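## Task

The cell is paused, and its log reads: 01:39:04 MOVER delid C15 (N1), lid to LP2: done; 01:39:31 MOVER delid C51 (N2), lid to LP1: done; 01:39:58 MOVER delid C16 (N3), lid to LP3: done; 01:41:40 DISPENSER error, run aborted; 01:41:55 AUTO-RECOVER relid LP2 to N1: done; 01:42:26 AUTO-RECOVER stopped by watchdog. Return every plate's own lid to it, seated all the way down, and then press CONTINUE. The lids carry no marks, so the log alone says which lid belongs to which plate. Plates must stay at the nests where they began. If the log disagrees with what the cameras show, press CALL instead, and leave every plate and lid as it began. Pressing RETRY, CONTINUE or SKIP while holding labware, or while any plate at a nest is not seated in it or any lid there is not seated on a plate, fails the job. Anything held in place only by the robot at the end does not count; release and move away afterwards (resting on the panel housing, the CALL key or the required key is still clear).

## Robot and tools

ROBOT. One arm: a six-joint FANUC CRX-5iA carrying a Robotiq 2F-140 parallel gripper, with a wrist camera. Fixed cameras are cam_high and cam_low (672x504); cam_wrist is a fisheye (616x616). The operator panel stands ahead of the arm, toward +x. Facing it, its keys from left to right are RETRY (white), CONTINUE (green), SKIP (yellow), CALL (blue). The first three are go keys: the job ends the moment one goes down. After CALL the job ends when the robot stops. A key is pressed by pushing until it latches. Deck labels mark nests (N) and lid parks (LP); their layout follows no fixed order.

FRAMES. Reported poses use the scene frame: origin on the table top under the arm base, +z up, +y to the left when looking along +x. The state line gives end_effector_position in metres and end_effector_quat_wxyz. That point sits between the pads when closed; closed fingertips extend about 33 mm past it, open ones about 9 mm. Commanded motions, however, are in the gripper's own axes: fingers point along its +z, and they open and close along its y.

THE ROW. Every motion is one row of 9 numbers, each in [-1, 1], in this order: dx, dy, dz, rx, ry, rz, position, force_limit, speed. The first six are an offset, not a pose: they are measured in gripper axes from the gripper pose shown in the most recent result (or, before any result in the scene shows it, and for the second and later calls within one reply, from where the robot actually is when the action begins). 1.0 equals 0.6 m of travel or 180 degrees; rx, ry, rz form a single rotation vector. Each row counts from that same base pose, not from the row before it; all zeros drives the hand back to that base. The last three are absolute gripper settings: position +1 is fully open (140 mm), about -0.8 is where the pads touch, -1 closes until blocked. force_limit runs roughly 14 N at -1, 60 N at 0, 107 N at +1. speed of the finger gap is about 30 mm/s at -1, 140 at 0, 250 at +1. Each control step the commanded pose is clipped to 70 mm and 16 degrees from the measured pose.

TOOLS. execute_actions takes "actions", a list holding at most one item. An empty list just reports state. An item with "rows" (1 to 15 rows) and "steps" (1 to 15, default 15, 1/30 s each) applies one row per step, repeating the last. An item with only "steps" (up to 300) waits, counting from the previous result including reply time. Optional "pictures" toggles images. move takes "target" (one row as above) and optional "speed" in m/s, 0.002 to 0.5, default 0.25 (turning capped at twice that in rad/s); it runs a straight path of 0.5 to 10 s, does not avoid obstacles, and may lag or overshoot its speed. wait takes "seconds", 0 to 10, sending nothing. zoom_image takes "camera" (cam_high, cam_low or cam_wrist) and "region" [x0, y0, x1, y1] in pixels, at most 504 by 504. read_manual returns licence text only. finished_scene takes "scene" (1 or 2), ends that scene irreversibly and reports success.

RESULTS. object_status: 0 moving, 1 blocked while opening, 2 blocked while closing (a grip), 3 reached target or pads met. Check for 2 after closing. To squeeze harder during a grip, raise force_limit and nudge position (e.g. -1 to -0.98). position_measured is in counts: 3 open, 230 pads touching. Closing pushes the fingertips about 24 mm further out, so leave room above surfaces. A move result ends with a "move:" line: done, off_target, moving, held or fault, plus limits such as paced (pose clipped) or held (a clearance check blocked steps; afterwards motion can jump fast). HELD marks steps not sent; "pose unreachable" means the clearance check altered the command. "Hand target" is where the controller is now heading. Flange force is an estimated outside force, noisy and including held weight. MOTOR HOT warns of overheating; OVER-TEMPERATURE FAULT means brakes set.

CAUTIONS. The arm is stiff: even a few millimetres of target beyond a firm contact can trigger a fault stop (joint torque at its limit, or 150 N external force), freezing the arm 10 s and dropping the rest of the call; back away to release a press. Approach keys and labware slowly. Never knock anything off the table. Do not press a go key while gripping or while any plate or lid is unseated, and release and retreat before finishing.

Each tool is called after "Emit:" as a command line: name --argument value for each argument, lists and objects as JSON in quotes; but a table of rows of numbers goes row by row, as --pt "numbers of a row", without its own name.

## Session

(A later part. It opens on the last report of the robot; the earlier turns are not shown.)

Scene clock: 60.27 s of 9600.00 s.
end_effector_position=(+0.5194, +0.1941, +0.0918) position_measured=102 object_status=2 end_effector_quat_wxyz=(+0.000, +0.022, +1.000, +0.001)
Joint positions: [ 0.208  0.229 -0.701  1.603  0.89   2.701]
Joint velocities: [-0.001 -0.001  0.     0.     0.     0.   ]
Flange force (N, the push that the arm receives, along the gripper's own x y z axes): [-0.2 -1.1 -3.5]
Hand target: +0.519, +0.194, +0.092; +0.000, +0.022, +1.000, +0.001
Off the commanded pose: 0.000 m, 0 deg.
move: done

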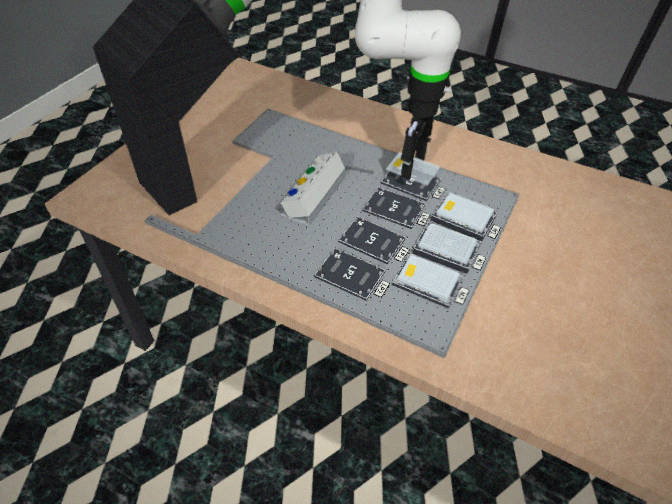

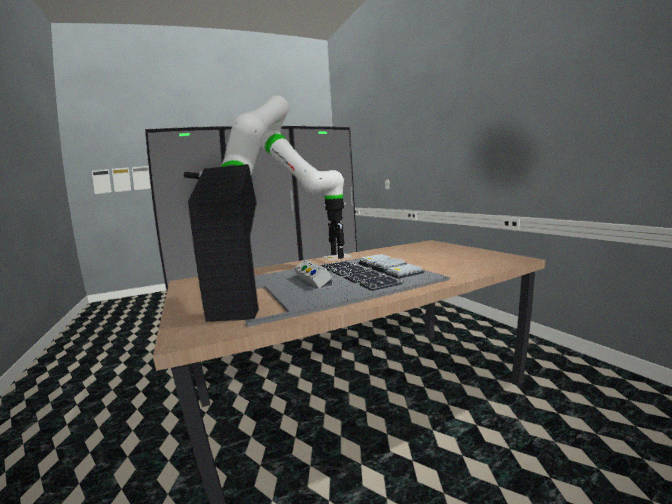

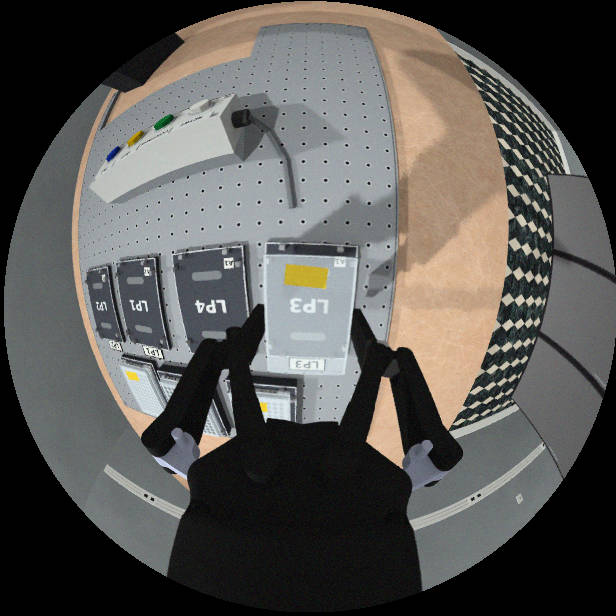

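Emit:
move --target '[-0.318,-0.33,0.018,0,0,-0.012,-1,-0.6,-0.8]' --speed 0.18

Emit:
zoom_image --camera "cam_wrist" --region '[230, 235, 390, 395]'

Scene clock: 64.33 s of 9600.00 s.
end_effector_position=(+0.7019, -0.0116, +0.0800) position_measured=102 object_status=2 end_effector_quat_wxyz=(+0.000, +0.003, +1.000, +0.001)
Joint positions: [-0.062  0.831 -0.062  1.826  1.059  2.724]
Joint velocities: [ 0.001  0.001  0.001 -0.001  0.    -0.001]
Flange force (N, the push that the arm receives, along the gripper's own x y z axes): [9.4 0.6 -19.4]
Hand target: +0.702, -0.012, +0.080; +0.000, +0.003, +1.000, +0.001
Off the commanded pose: 0.001 m, 0 deg.
move: done

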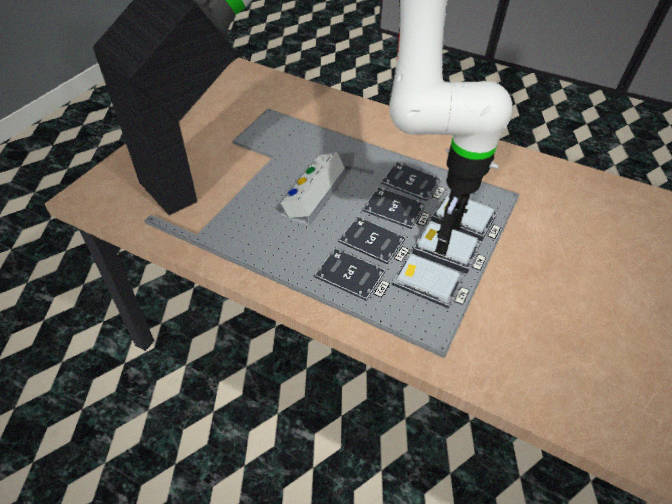

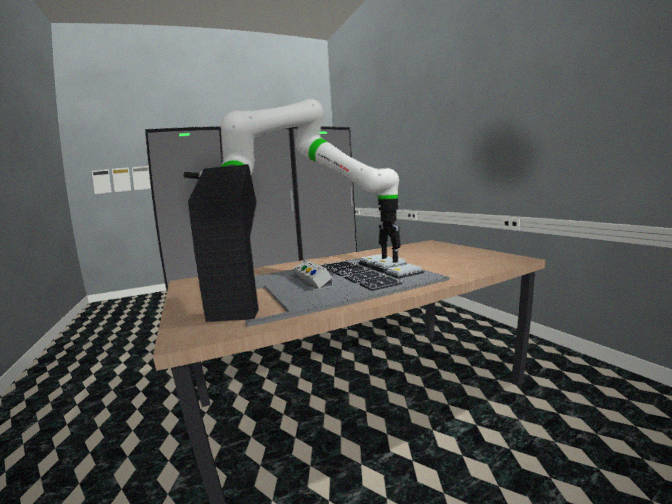

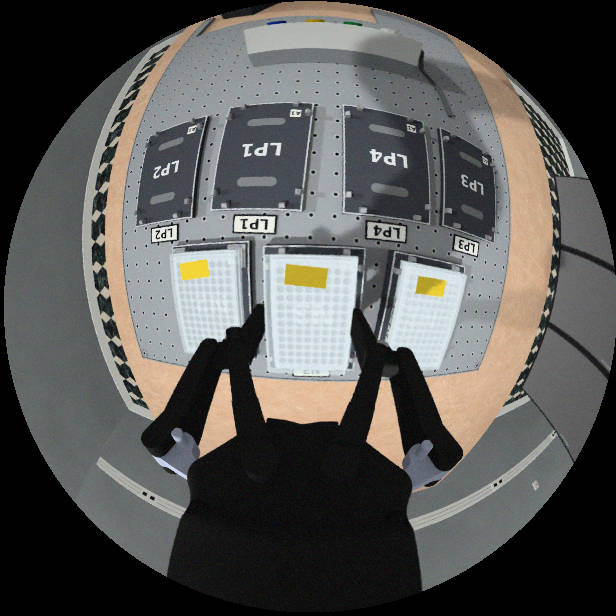

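Region (230, 235, 390, 395) of cam_wrist's 616x616 image, scaled by 3.150, with more detail than that image has.

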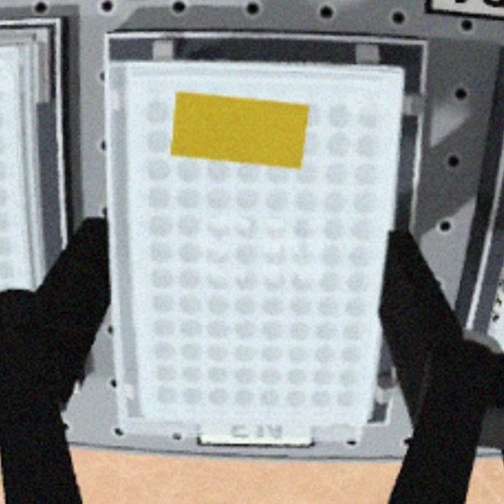

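Emit:
move --target '[0,0,-0.004,0,0,0,-1,-0.6,-0.8]' --speed 0.01

Emit:
move --target '[0,0.0058,0,0,0,-0.005,-1,-0.6,-0.8]' --speed 0.01

Emit:
zoom_image --camera "cam_wrist" --region '[230, 235, 390, 395]'

Scene clock: 66.97 s of 9600.00 s.
end_effector_position=(+0.7019, -0.0116, +0.0823) position_measured=102 object_status=2 end_effector_quat_wxyz=(+0.000, +0.003, +1.000, +0.001)
Joint positions: [-0.066  0.828 -0.063  1.829  1.061  2.723]
Joint velocities: [-0.     0.001 -0.    -0.     0.    -0.002]
Flange force (N, the push that the arm receives, along the gripper's own x y z axes): [1.8 -0.6 -2.9]
Hand target: +0.702, -0.012, +0.082; +0.000, +0.003, +1.000, +0.001
Off the commanded pose: 0.000 m, 0 deg.
move: done

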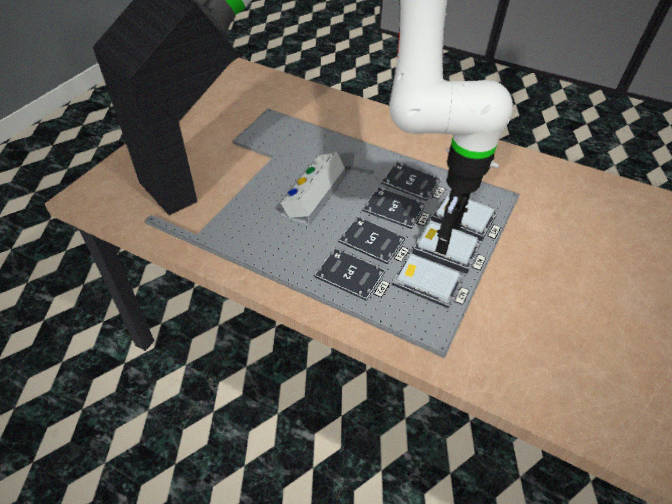

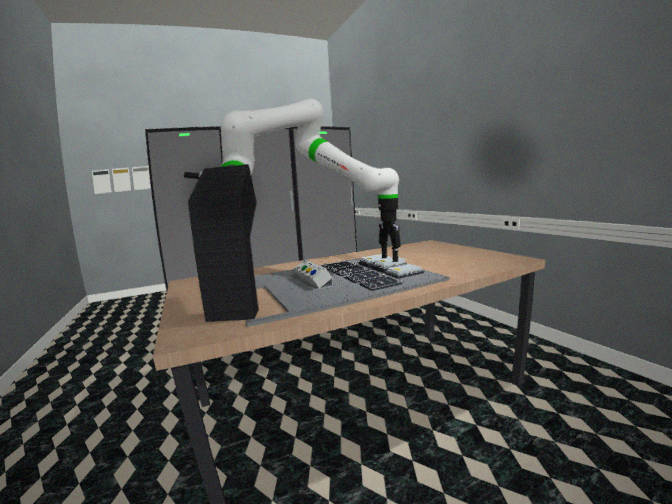

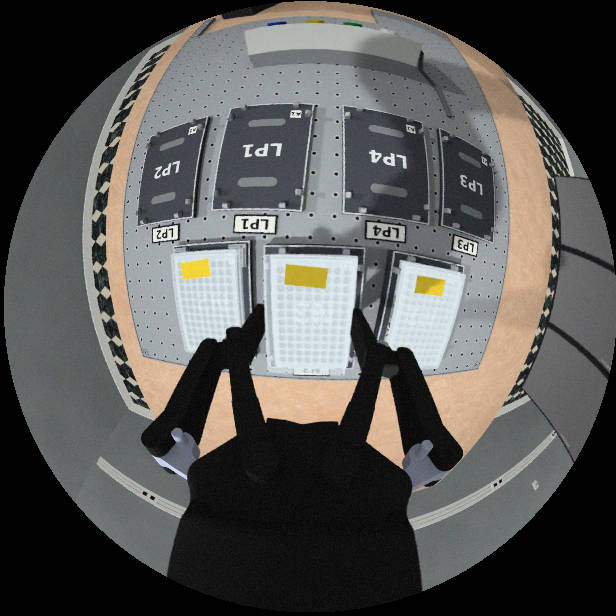

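Scene clock: 67.97 s of 9600.00 s.
end_effector_position=(+0.7019, -0.0081, +0.0824) position_measured=102 object_status=2 end_effector_quat_wxyz=(+0.000, -0.005, +1.000, +0.001)
Joint positions: [-0.063  0.822 -0.066  1.829  1.06   2.735]
Joint velocities: [-0.    -0.002 -0.     0.    -0.001  0.   ]
Flange force (N, the push that the arm receives, along the gripper's own x y z axes): [2.9 -0.5 -3.8]
Hand target: +0.702, -0.008, +0.082; +0.000, -0.005, +1.000, +0.001
Off the commanded pose: 0.000 m, 0 deg.
move: done

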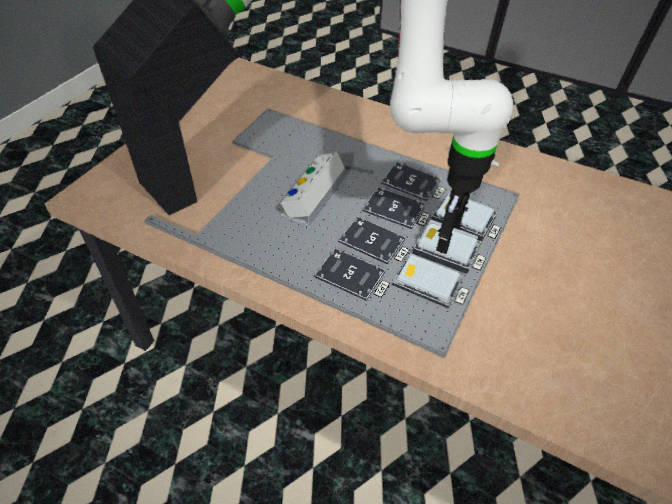

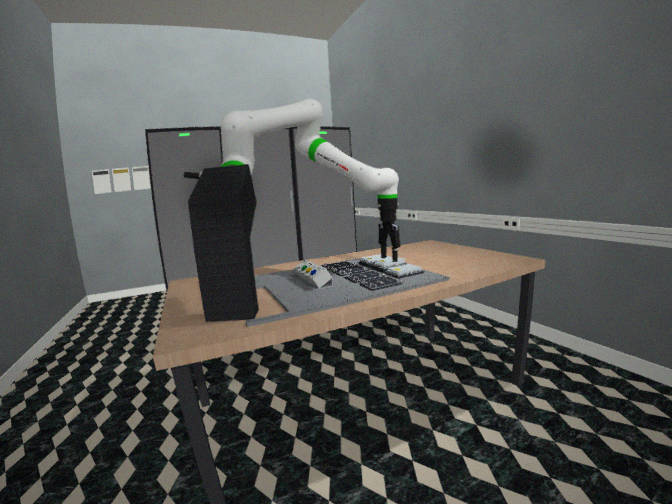

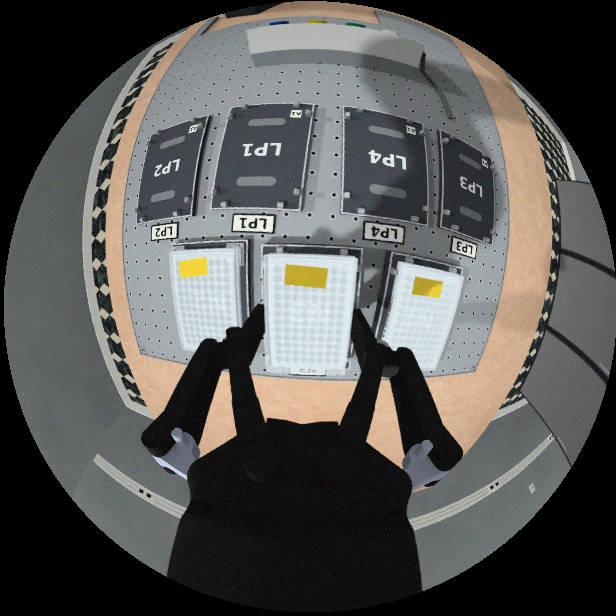

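Region (230, 235, 390, 395) of cam_wrist's 616x616 image, scaled by 3.150, with more detail than that image has.

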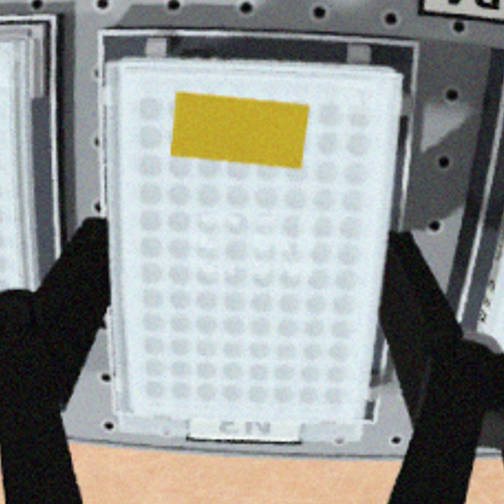

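Emit:
move --target '[-0.001,-0.0005,0.006,0,0,0,-1,-0.6,-0.8]' --speed 0.005

Scene clock: 69.63 s of 9600.00 s.
end_effector_position=(+0.7025, -0.0084, +0.0788) position_measured=102 object_status=2 end_effector_quat_wxyz=(+0.000, -0.005, +1.000, +0.001)
Joint positions: [-0.058  0.827 -0.062  1.825  1.057  2.735]
Joint velocities: [ 0.    -0.    -0.     0.    -0.     0.001]
Flange force (N, the push that the arm receives, along the gripper's own x y z axes): [2.8 2.1 -6.2]
Hand target: +0.703, -0.008, +0.079; +0.000, -0.005, +1.000, +0.001
Off the commanded pose: 0.000 m, 0 deg.
move: done

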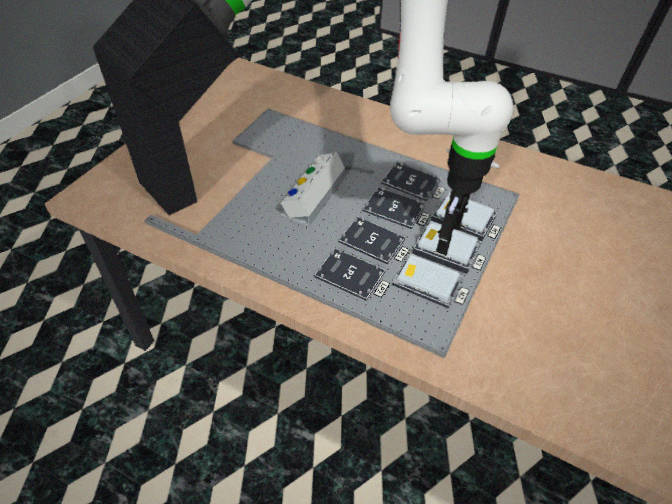

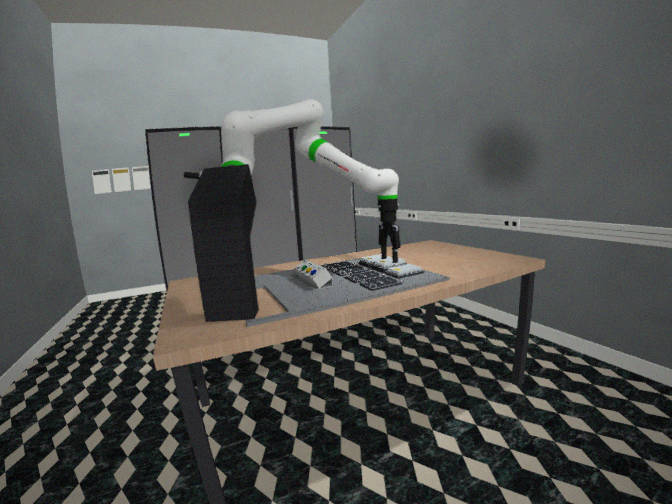

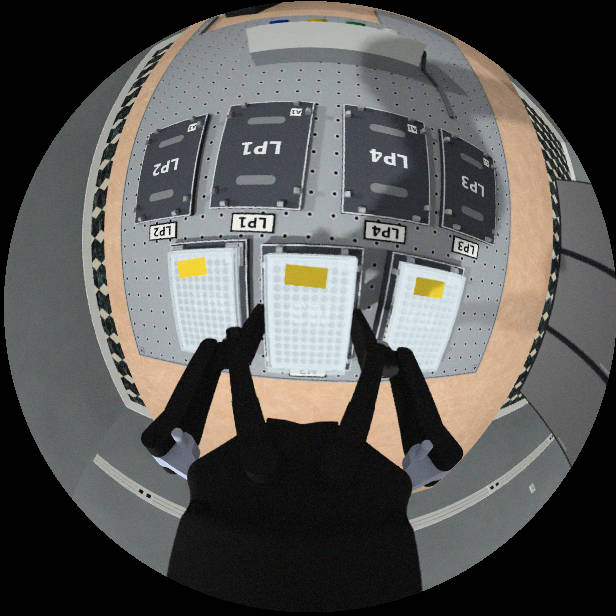

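Emit:
move --target '[0,0,0.006,0,0,0,-1,-0.6,-0.8]' --speed 0.005

Emit:
zoom_image --camera "cam_wrist" --region '[230, 235, 390, 395]'

Scene clock: 72.30 s of 9600.00 s.
end_effector_position=(+0.7025, -0.0084, +0.0752) position_measured=102 object_status=2 end_effector_quat_wxyz=(+0.000, -0.005, +1.000, +0.001)
Joint positions: [-0.053  0.831 -0.06   1.82   1.053  2.736]
Joint velocities: [-0.001 -0.001  0.     0.    -0.    -0.   ]
Flange force (N, the push that the arm receives, along the gripper's own x y z axes): [3.4 10.7 -9.8]
Hand target: +0.703, -0.008, +0.075; +0.000, -0.005, +1.000, +0.001
Off the commanded pose: 0.000 m, 0 deg.
move: done

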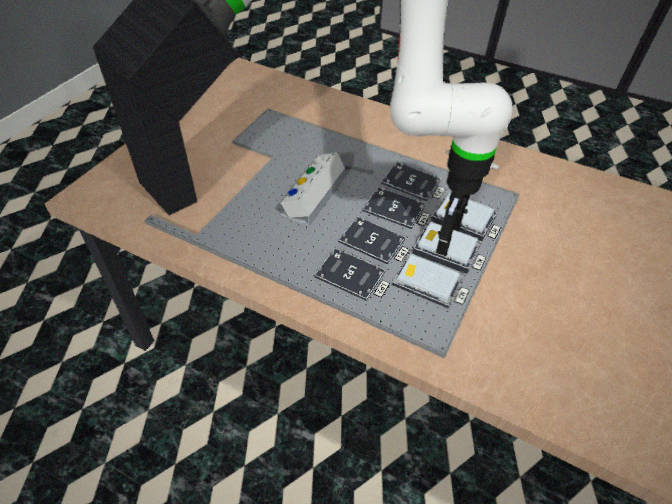

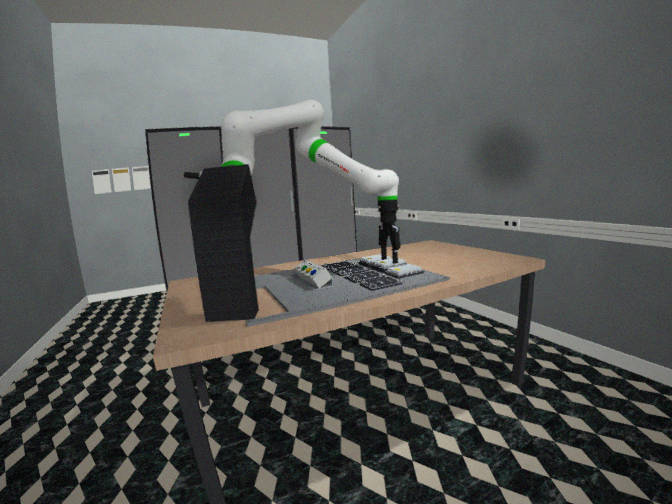

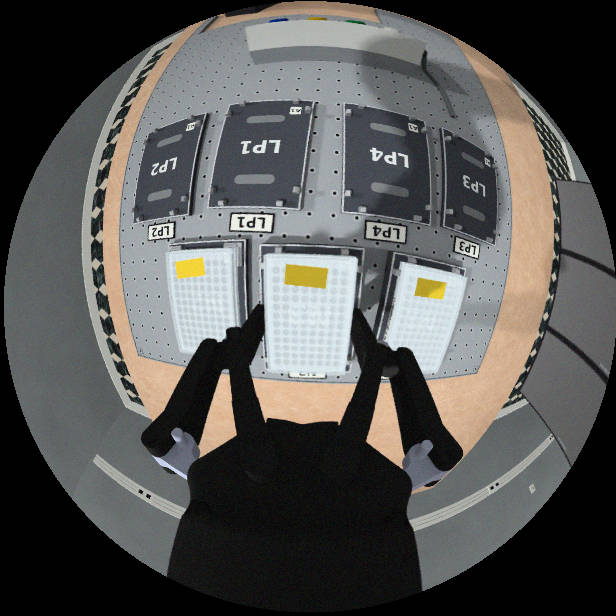

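Region (230, 235, 390, 395) of cam_wrist's 616x616 image, scaled by 3.150, with more detail than that image has.

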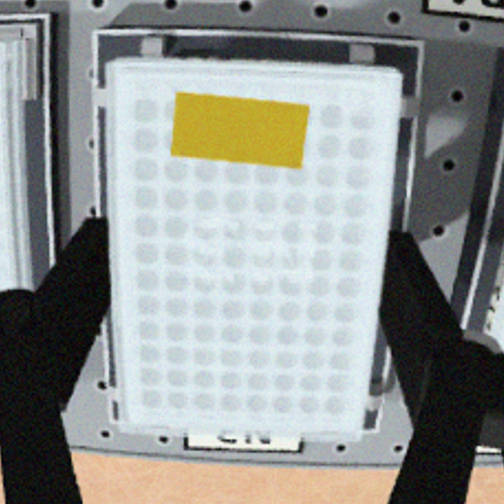

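Emit:
move --target '[0,0.0007,0.003,0,0,0,-1,-0.6,-0.8]' --speed 0.005

Emit:
move --target '[0,0,0,0,0,0,0.42,-0.6,-0.5]'

Emit:
move --target '[0,0,-0.08,0,0,0,0.42,-0.6,-0.5]' --speed 0.1

Emit:
move --target '[0.22,0.07,-0.08,0,0,0,1,0,0]'

Emit:
zoom_image --camera "cam_wrist" --region '[170, 270, 420, 420]'

Emit:
zoom_image --camera "cam_high" --region '[385, 190, 505, 310]'

Scene clock: 75.07 s of 9600.00 s.
end_effector_position=(+0.7026, -0.0080, +0.0735) position_measured=102 object_status=2 end_effector_quat_wxyz=(+0.000, -0.005, +1.000, +0.001)
Joint positions: [-0.05   0.833 -0.06   1.817  1.051  2.737]
Joint velocities: [ 0.001 -0.001 -0.     0.001 -0.    -0.002]
Flange force (N, the push that the arm receives, along the gripper's own x y z axes): [11.5 4.7 -45.6]
Hand target: +0.703, -0.008, +0.073; +0.000, -0.005, +1.000, +0.001
Off the commanded pose: 0.000 m, 0 deg.
move: done

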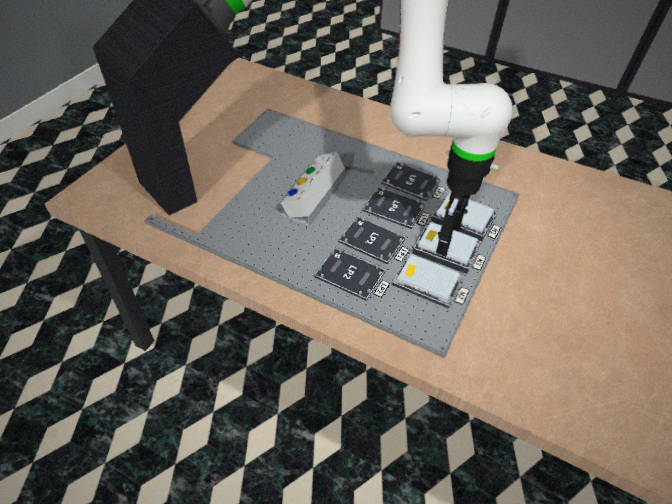

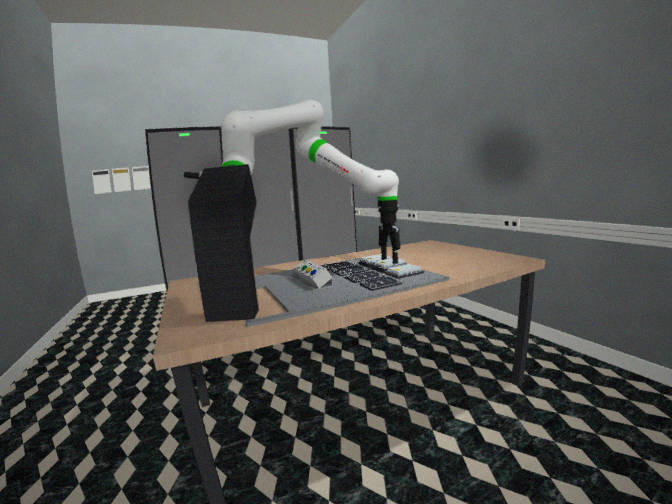

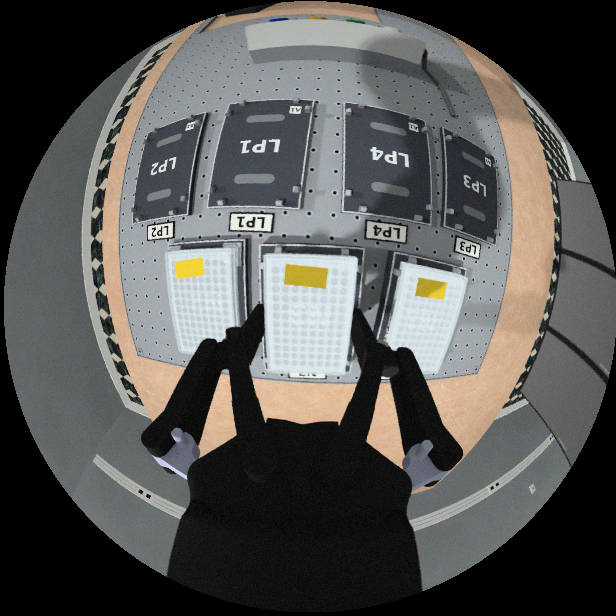

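Scene clock: 75.57 s of 9600.00 s.
end_effector_position=(+0.7026, -0.0080, +0.0734) position_measured=76 object_status=3 end_effector_quat_wxyz=(+0.000, -0.005, +1.000, +0.001)
Joint positions: [-0.05   0.833 -0.06   1.817  1.051  2.737]
Joint velocities: [-0.001  0.001  0.     0.     0.003 -0.   ]
Flange force (N, the push that the arm receives, along the gripper's own x y z axes): [4.7 -1.1 -5.0]
Hand target: +0.703, -0.008, +0.073; +0.000, -0.005, +1.000, +0.001
Off the commanded pose: 0.000 m, 0 deg.
move: done

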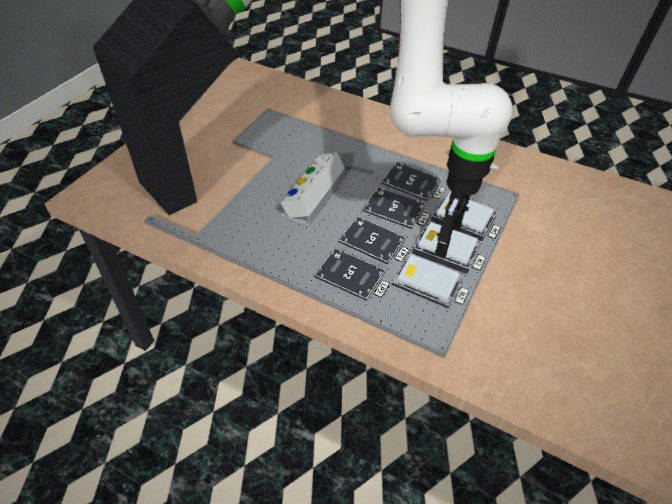

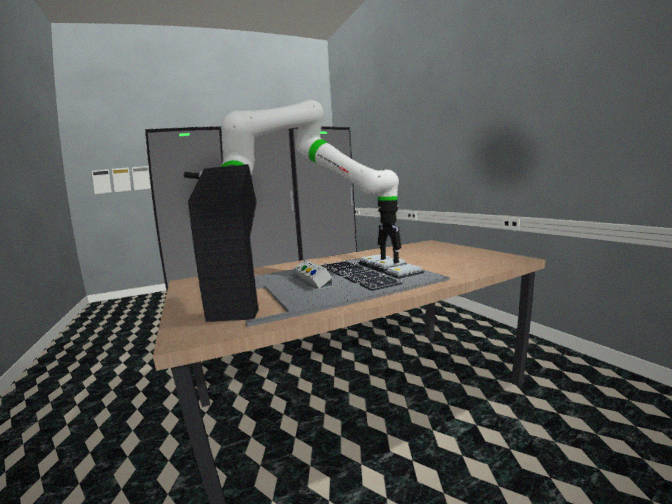

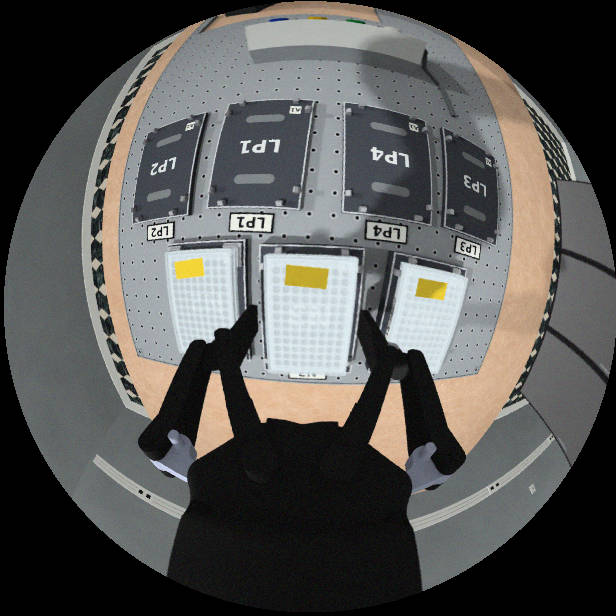

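Scene clock: 76.37 s of 9600.00 s.
end_effector_position=(+0.7026, -0.0082, +0.1213) position_measured=76 object_status=3 end_effector_quat_wxyz=(+0.000, -0.005, +1.000, +0.001)
Joint positions: [-0.123  0.783 -0.078  1.883  1.105  2.717]
Joint velocities: [-0.    -0.001 -0.     0.001 -0.    -0.   ]
Flange force (N, the push that the arm receives, along the gripper's own x y z axes): [2.4 -1.2 -3.3]
Hand target: +0.703, -0.008, +0.121; +0.000, -0.005, +1.000, +0.001
Off the commanded pose: 0.000 m, 0 deg.
move: done

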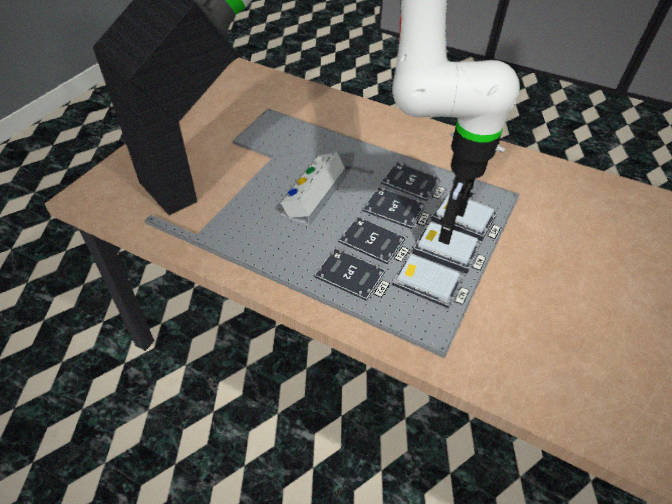

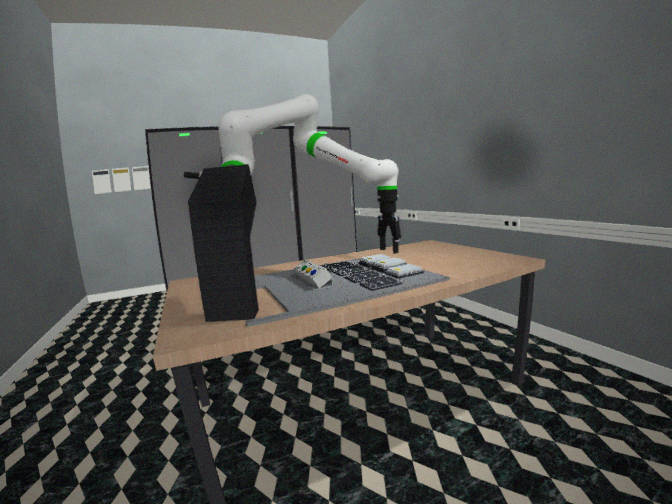

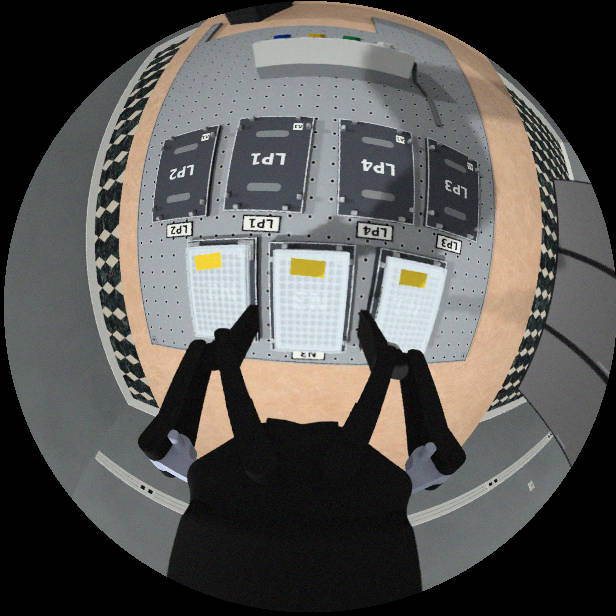

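Scene clock: 77.43 s of 9600.00 s.
end_effector_position=(+0.5700, +0.0318, +0.1696) position_measured=3 object_status=3 end_effector_quat_wxyz=(+0.000, -0.005, +1.000, +0.001)
Joint positions: [-0.177  0.483 -0.544  1.842  1.088  2.905]
Joint velocities: [ 0.     0.    -0.001  0.     0.    -0.002]
Flange force (N, the push that the arm receives, along the gripper's own x y z axes): [2.8 -1.4 -3.7]
Hand target: +0.570, +0.032, +0.170; +0.000, -0.005, +1.000, +0.001
Off the commanded pose: 0.001 m, 0 deg.
move: done

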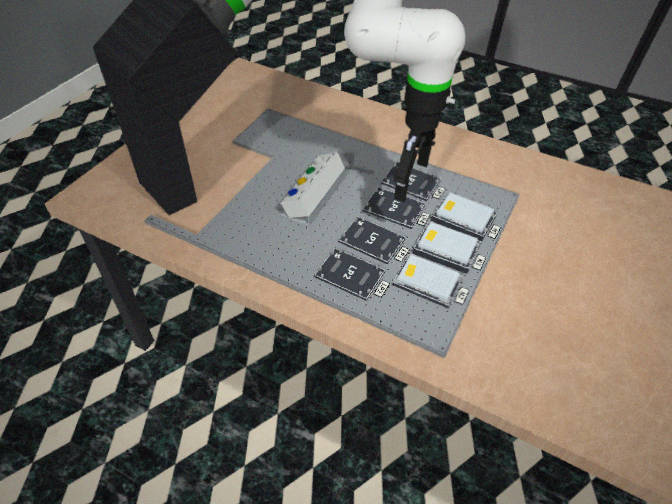

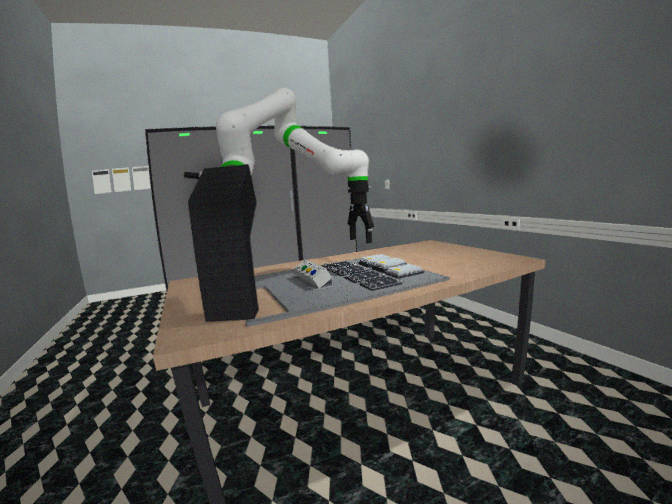

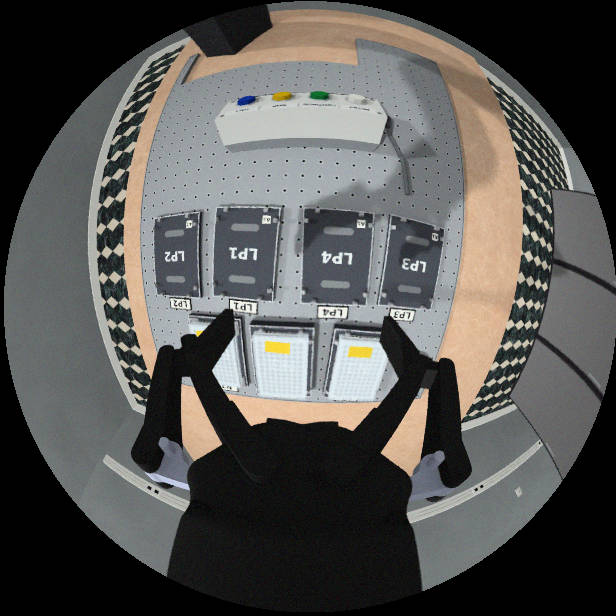

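Region (170, 270, 420, 420) of cam_wrist's 616x616 image, scaled by 2.016, with more detail than that image has; it fills the top 302 rows of this view, and the rest is white.

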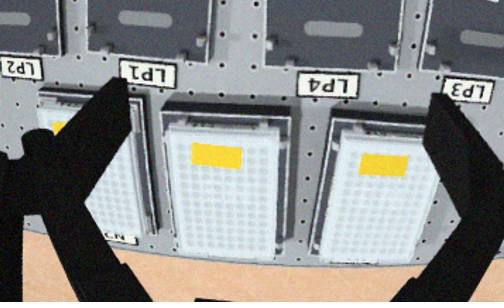

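Region (385, 190, 505, 310) of cam_high's 672x504 image, scaled by 4.200, with more detail than that image has.

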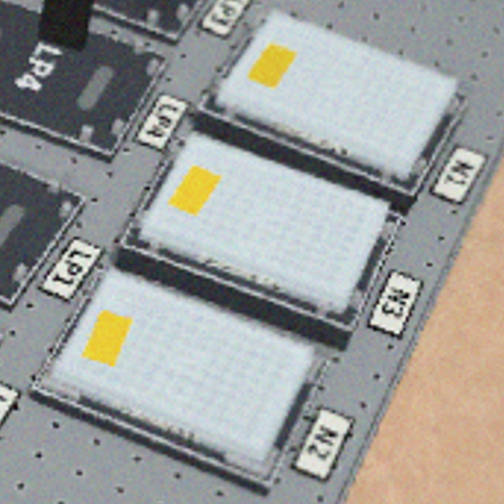

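Emit:
move --target '[0.06,0.13,0.16,0,0,0,1,0,0]'

Emit:
zoom_image --camera "cam_wrist" --region '[250, 360, 370, 430]'

Scene clock: 79.83 s of 9600.00 s.
end_effector_position=(+0.5330, +0.1099, +0.0740) position_measured=3 object_status=3 end_effector_quat_wxyz=(+0.000, -0.005, +1.000, +0.001)
Joint positions: [ 0.142  0.415 -0.655  1.55   0.925  2.932]
Joint velocities: [ 0.001 -0.001 -0.    -0.001 -0.001 -0.001]
Flange force (N, the push that the arm receives, along the gripper's own x y z axes): [2.2 -1.9 -6.3]
Hand target: +0.533, +0.110, +0.074; +0.000, -0.005, +1.000, +0.001
Off the commanded pose: 0.001 m, 0 deg.
move: done

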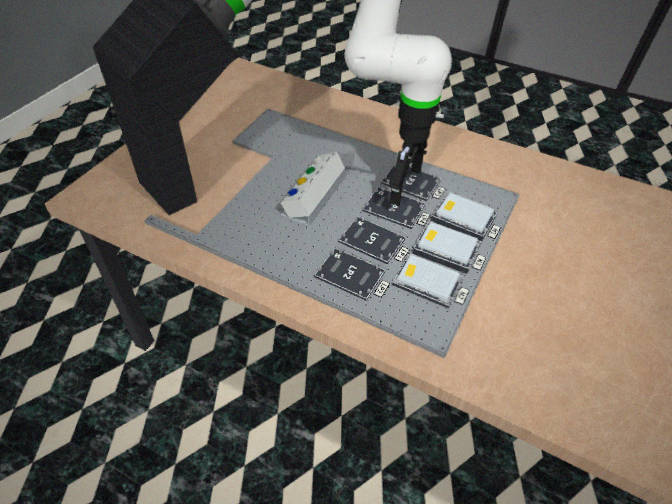

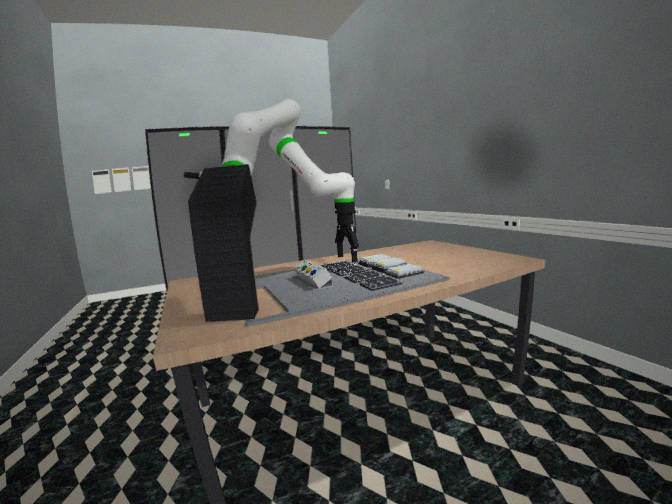

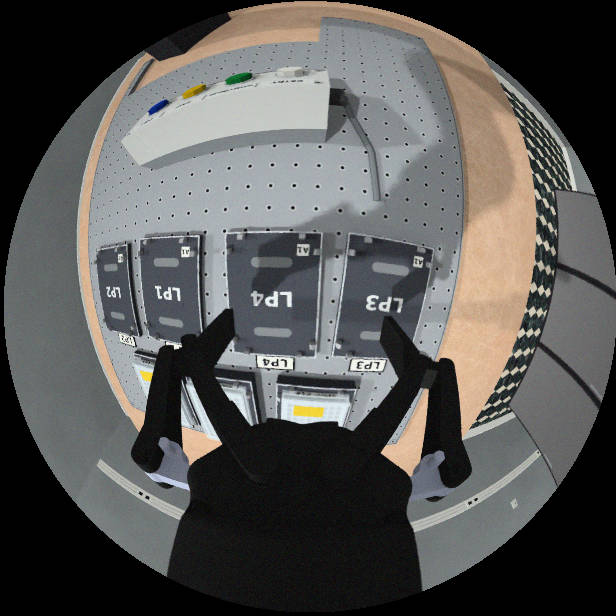

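Region (250, 360, 370, 430) of cam_wrist's 616x616 image, scaled by 4.200, with more detail than that image has; it fills the top 294 rows of this view, and the rest is white.

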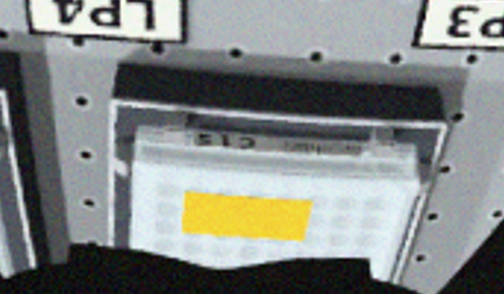

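Emit:
move --target '[0.24,-0.133,-0.16,0,0.167,0,-1,0,-0.5]'

Scene clock: 83.70 s of 9600.00 s.
end_effector_position=(+0.3902, +0.0277, +0.1696) position_measured=233 object_status=3 end_effector_quat_wxyz=(-0.259, -0.005, +0.966, -0.001)
Joint positions: [-0.22   0.548 -0.456  2.413  1.298  2.697]
Joint velocities: [ 0.    -0.     0.     0.    -0.     0.001]
Flange force (N, the push that the arm receives, along the gripper's own x y z axes): [3.2 -0.7 -1.5]
Hand target: +0.390, +0.028, +0.170; -0.259, -0.005, +0.966, -0.001
Off the commanded pose: 0.001 m, 0 deg.
move: done

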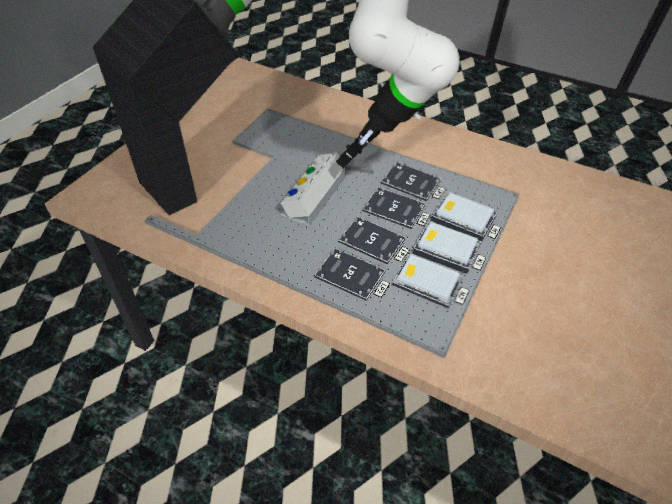

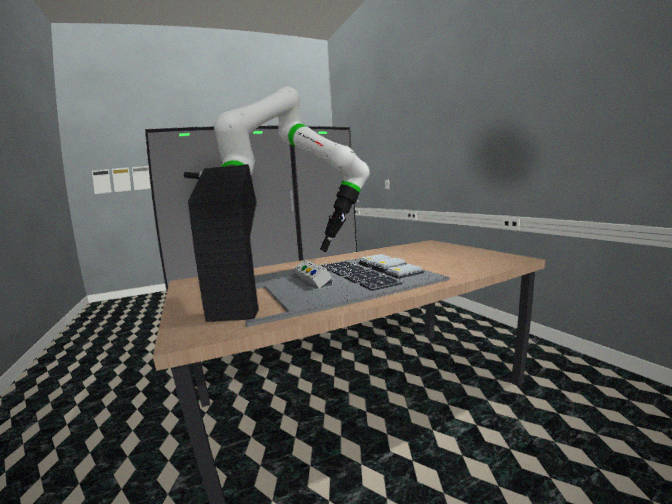

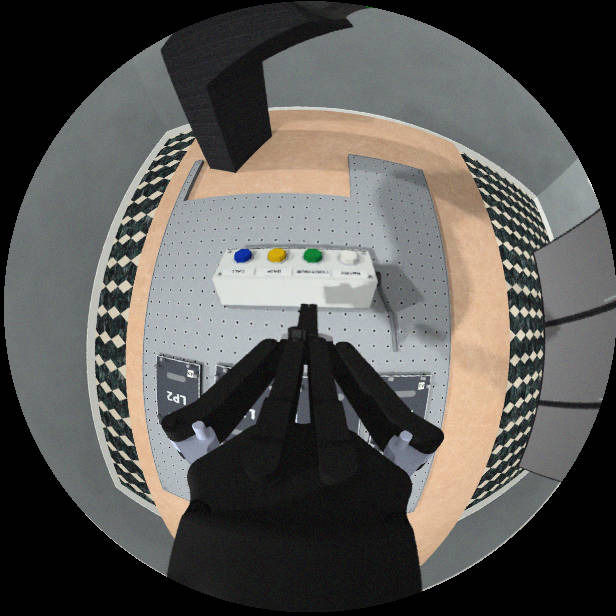

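Emit:
move --target '[0.1235,0.002,0.1195,0,0,0,-1,0,-0.5]' --speed 0.12

Emit:
zoom_image --camera "cam_high" --region '[270, 130, 360, 210]'

Emit:
zoom_image --camera "cam_low" --region '[280, 235, 350, 295]'

Scene clock: 88.30 s of 9600.00 s.
end_effector_position=(+0.2901, +0.0277, +0.1448) position_measured=233 object_status=3 end_effector_quat_wxyz=(-0.259, -0.005, +0.966, -0.002)
Joint positions: [-0.2    0.489 -0.735  2.341  1.132  2.853]
Joint velocities: [ 0.     0.    -0.001 -0.001  0.     0.   ]
Flange force (N, the push that the arm receives, along the gripper's own x y z axes): [2.3 -3.4 -1.7]
Hand target: +0.290, +0.028, +0.145; -0.259, -0.005, +0.966, -0.002
Off the commanded pose: 0.000 m, 0 deg.
After step 90, 0.40 s passed at rest.
move: done

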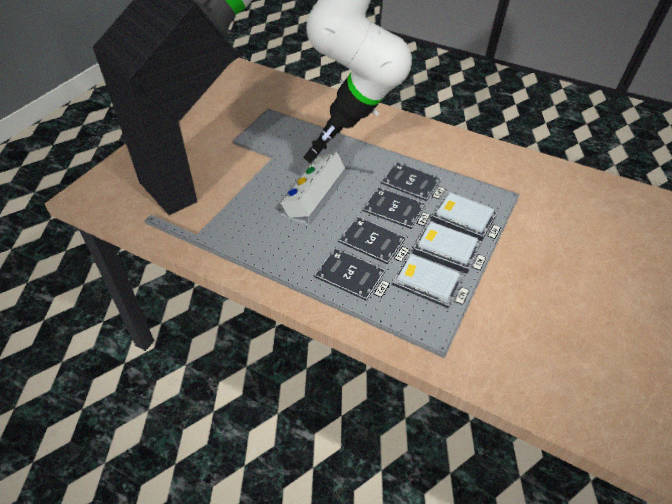

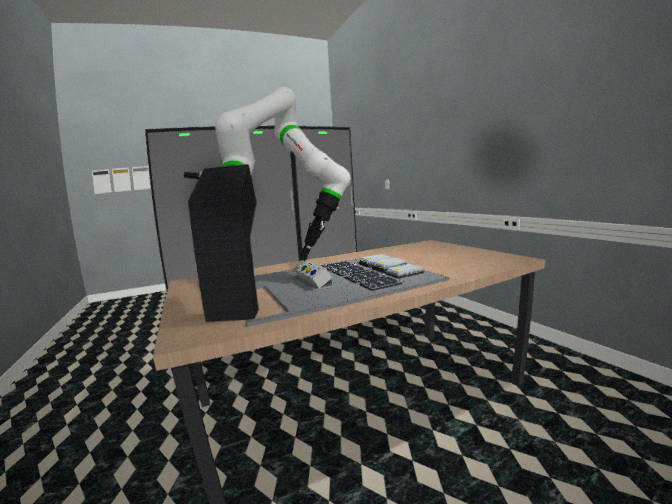

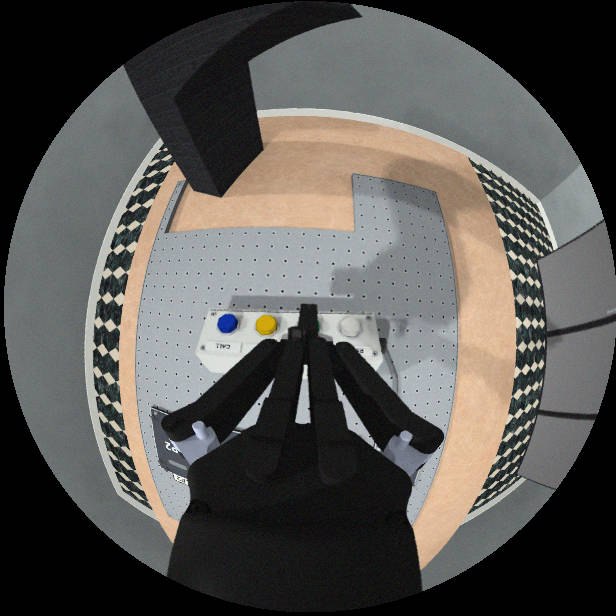

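Region (270, 130, 360, 210) of cam_high's 672x504 image, scaled by 5.600, with more detail than that image has.

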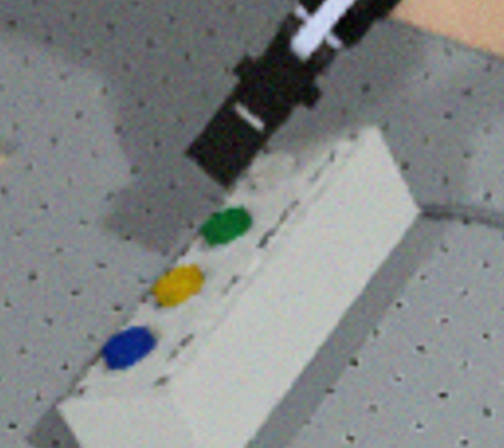

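Region (280, 235, 350, 295) of cam_low's 672x504 image, scaled by 7.200, with more detail than that image has; it fills the top 432 rows of this view, and the rest is white.

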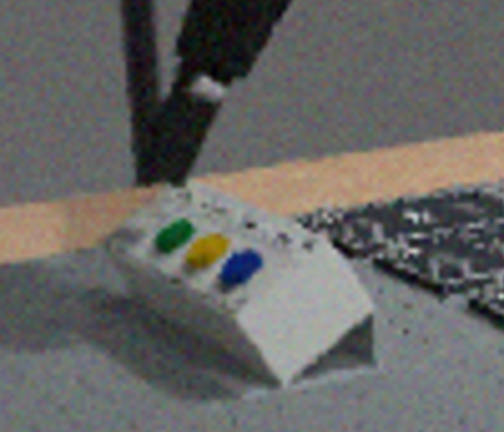

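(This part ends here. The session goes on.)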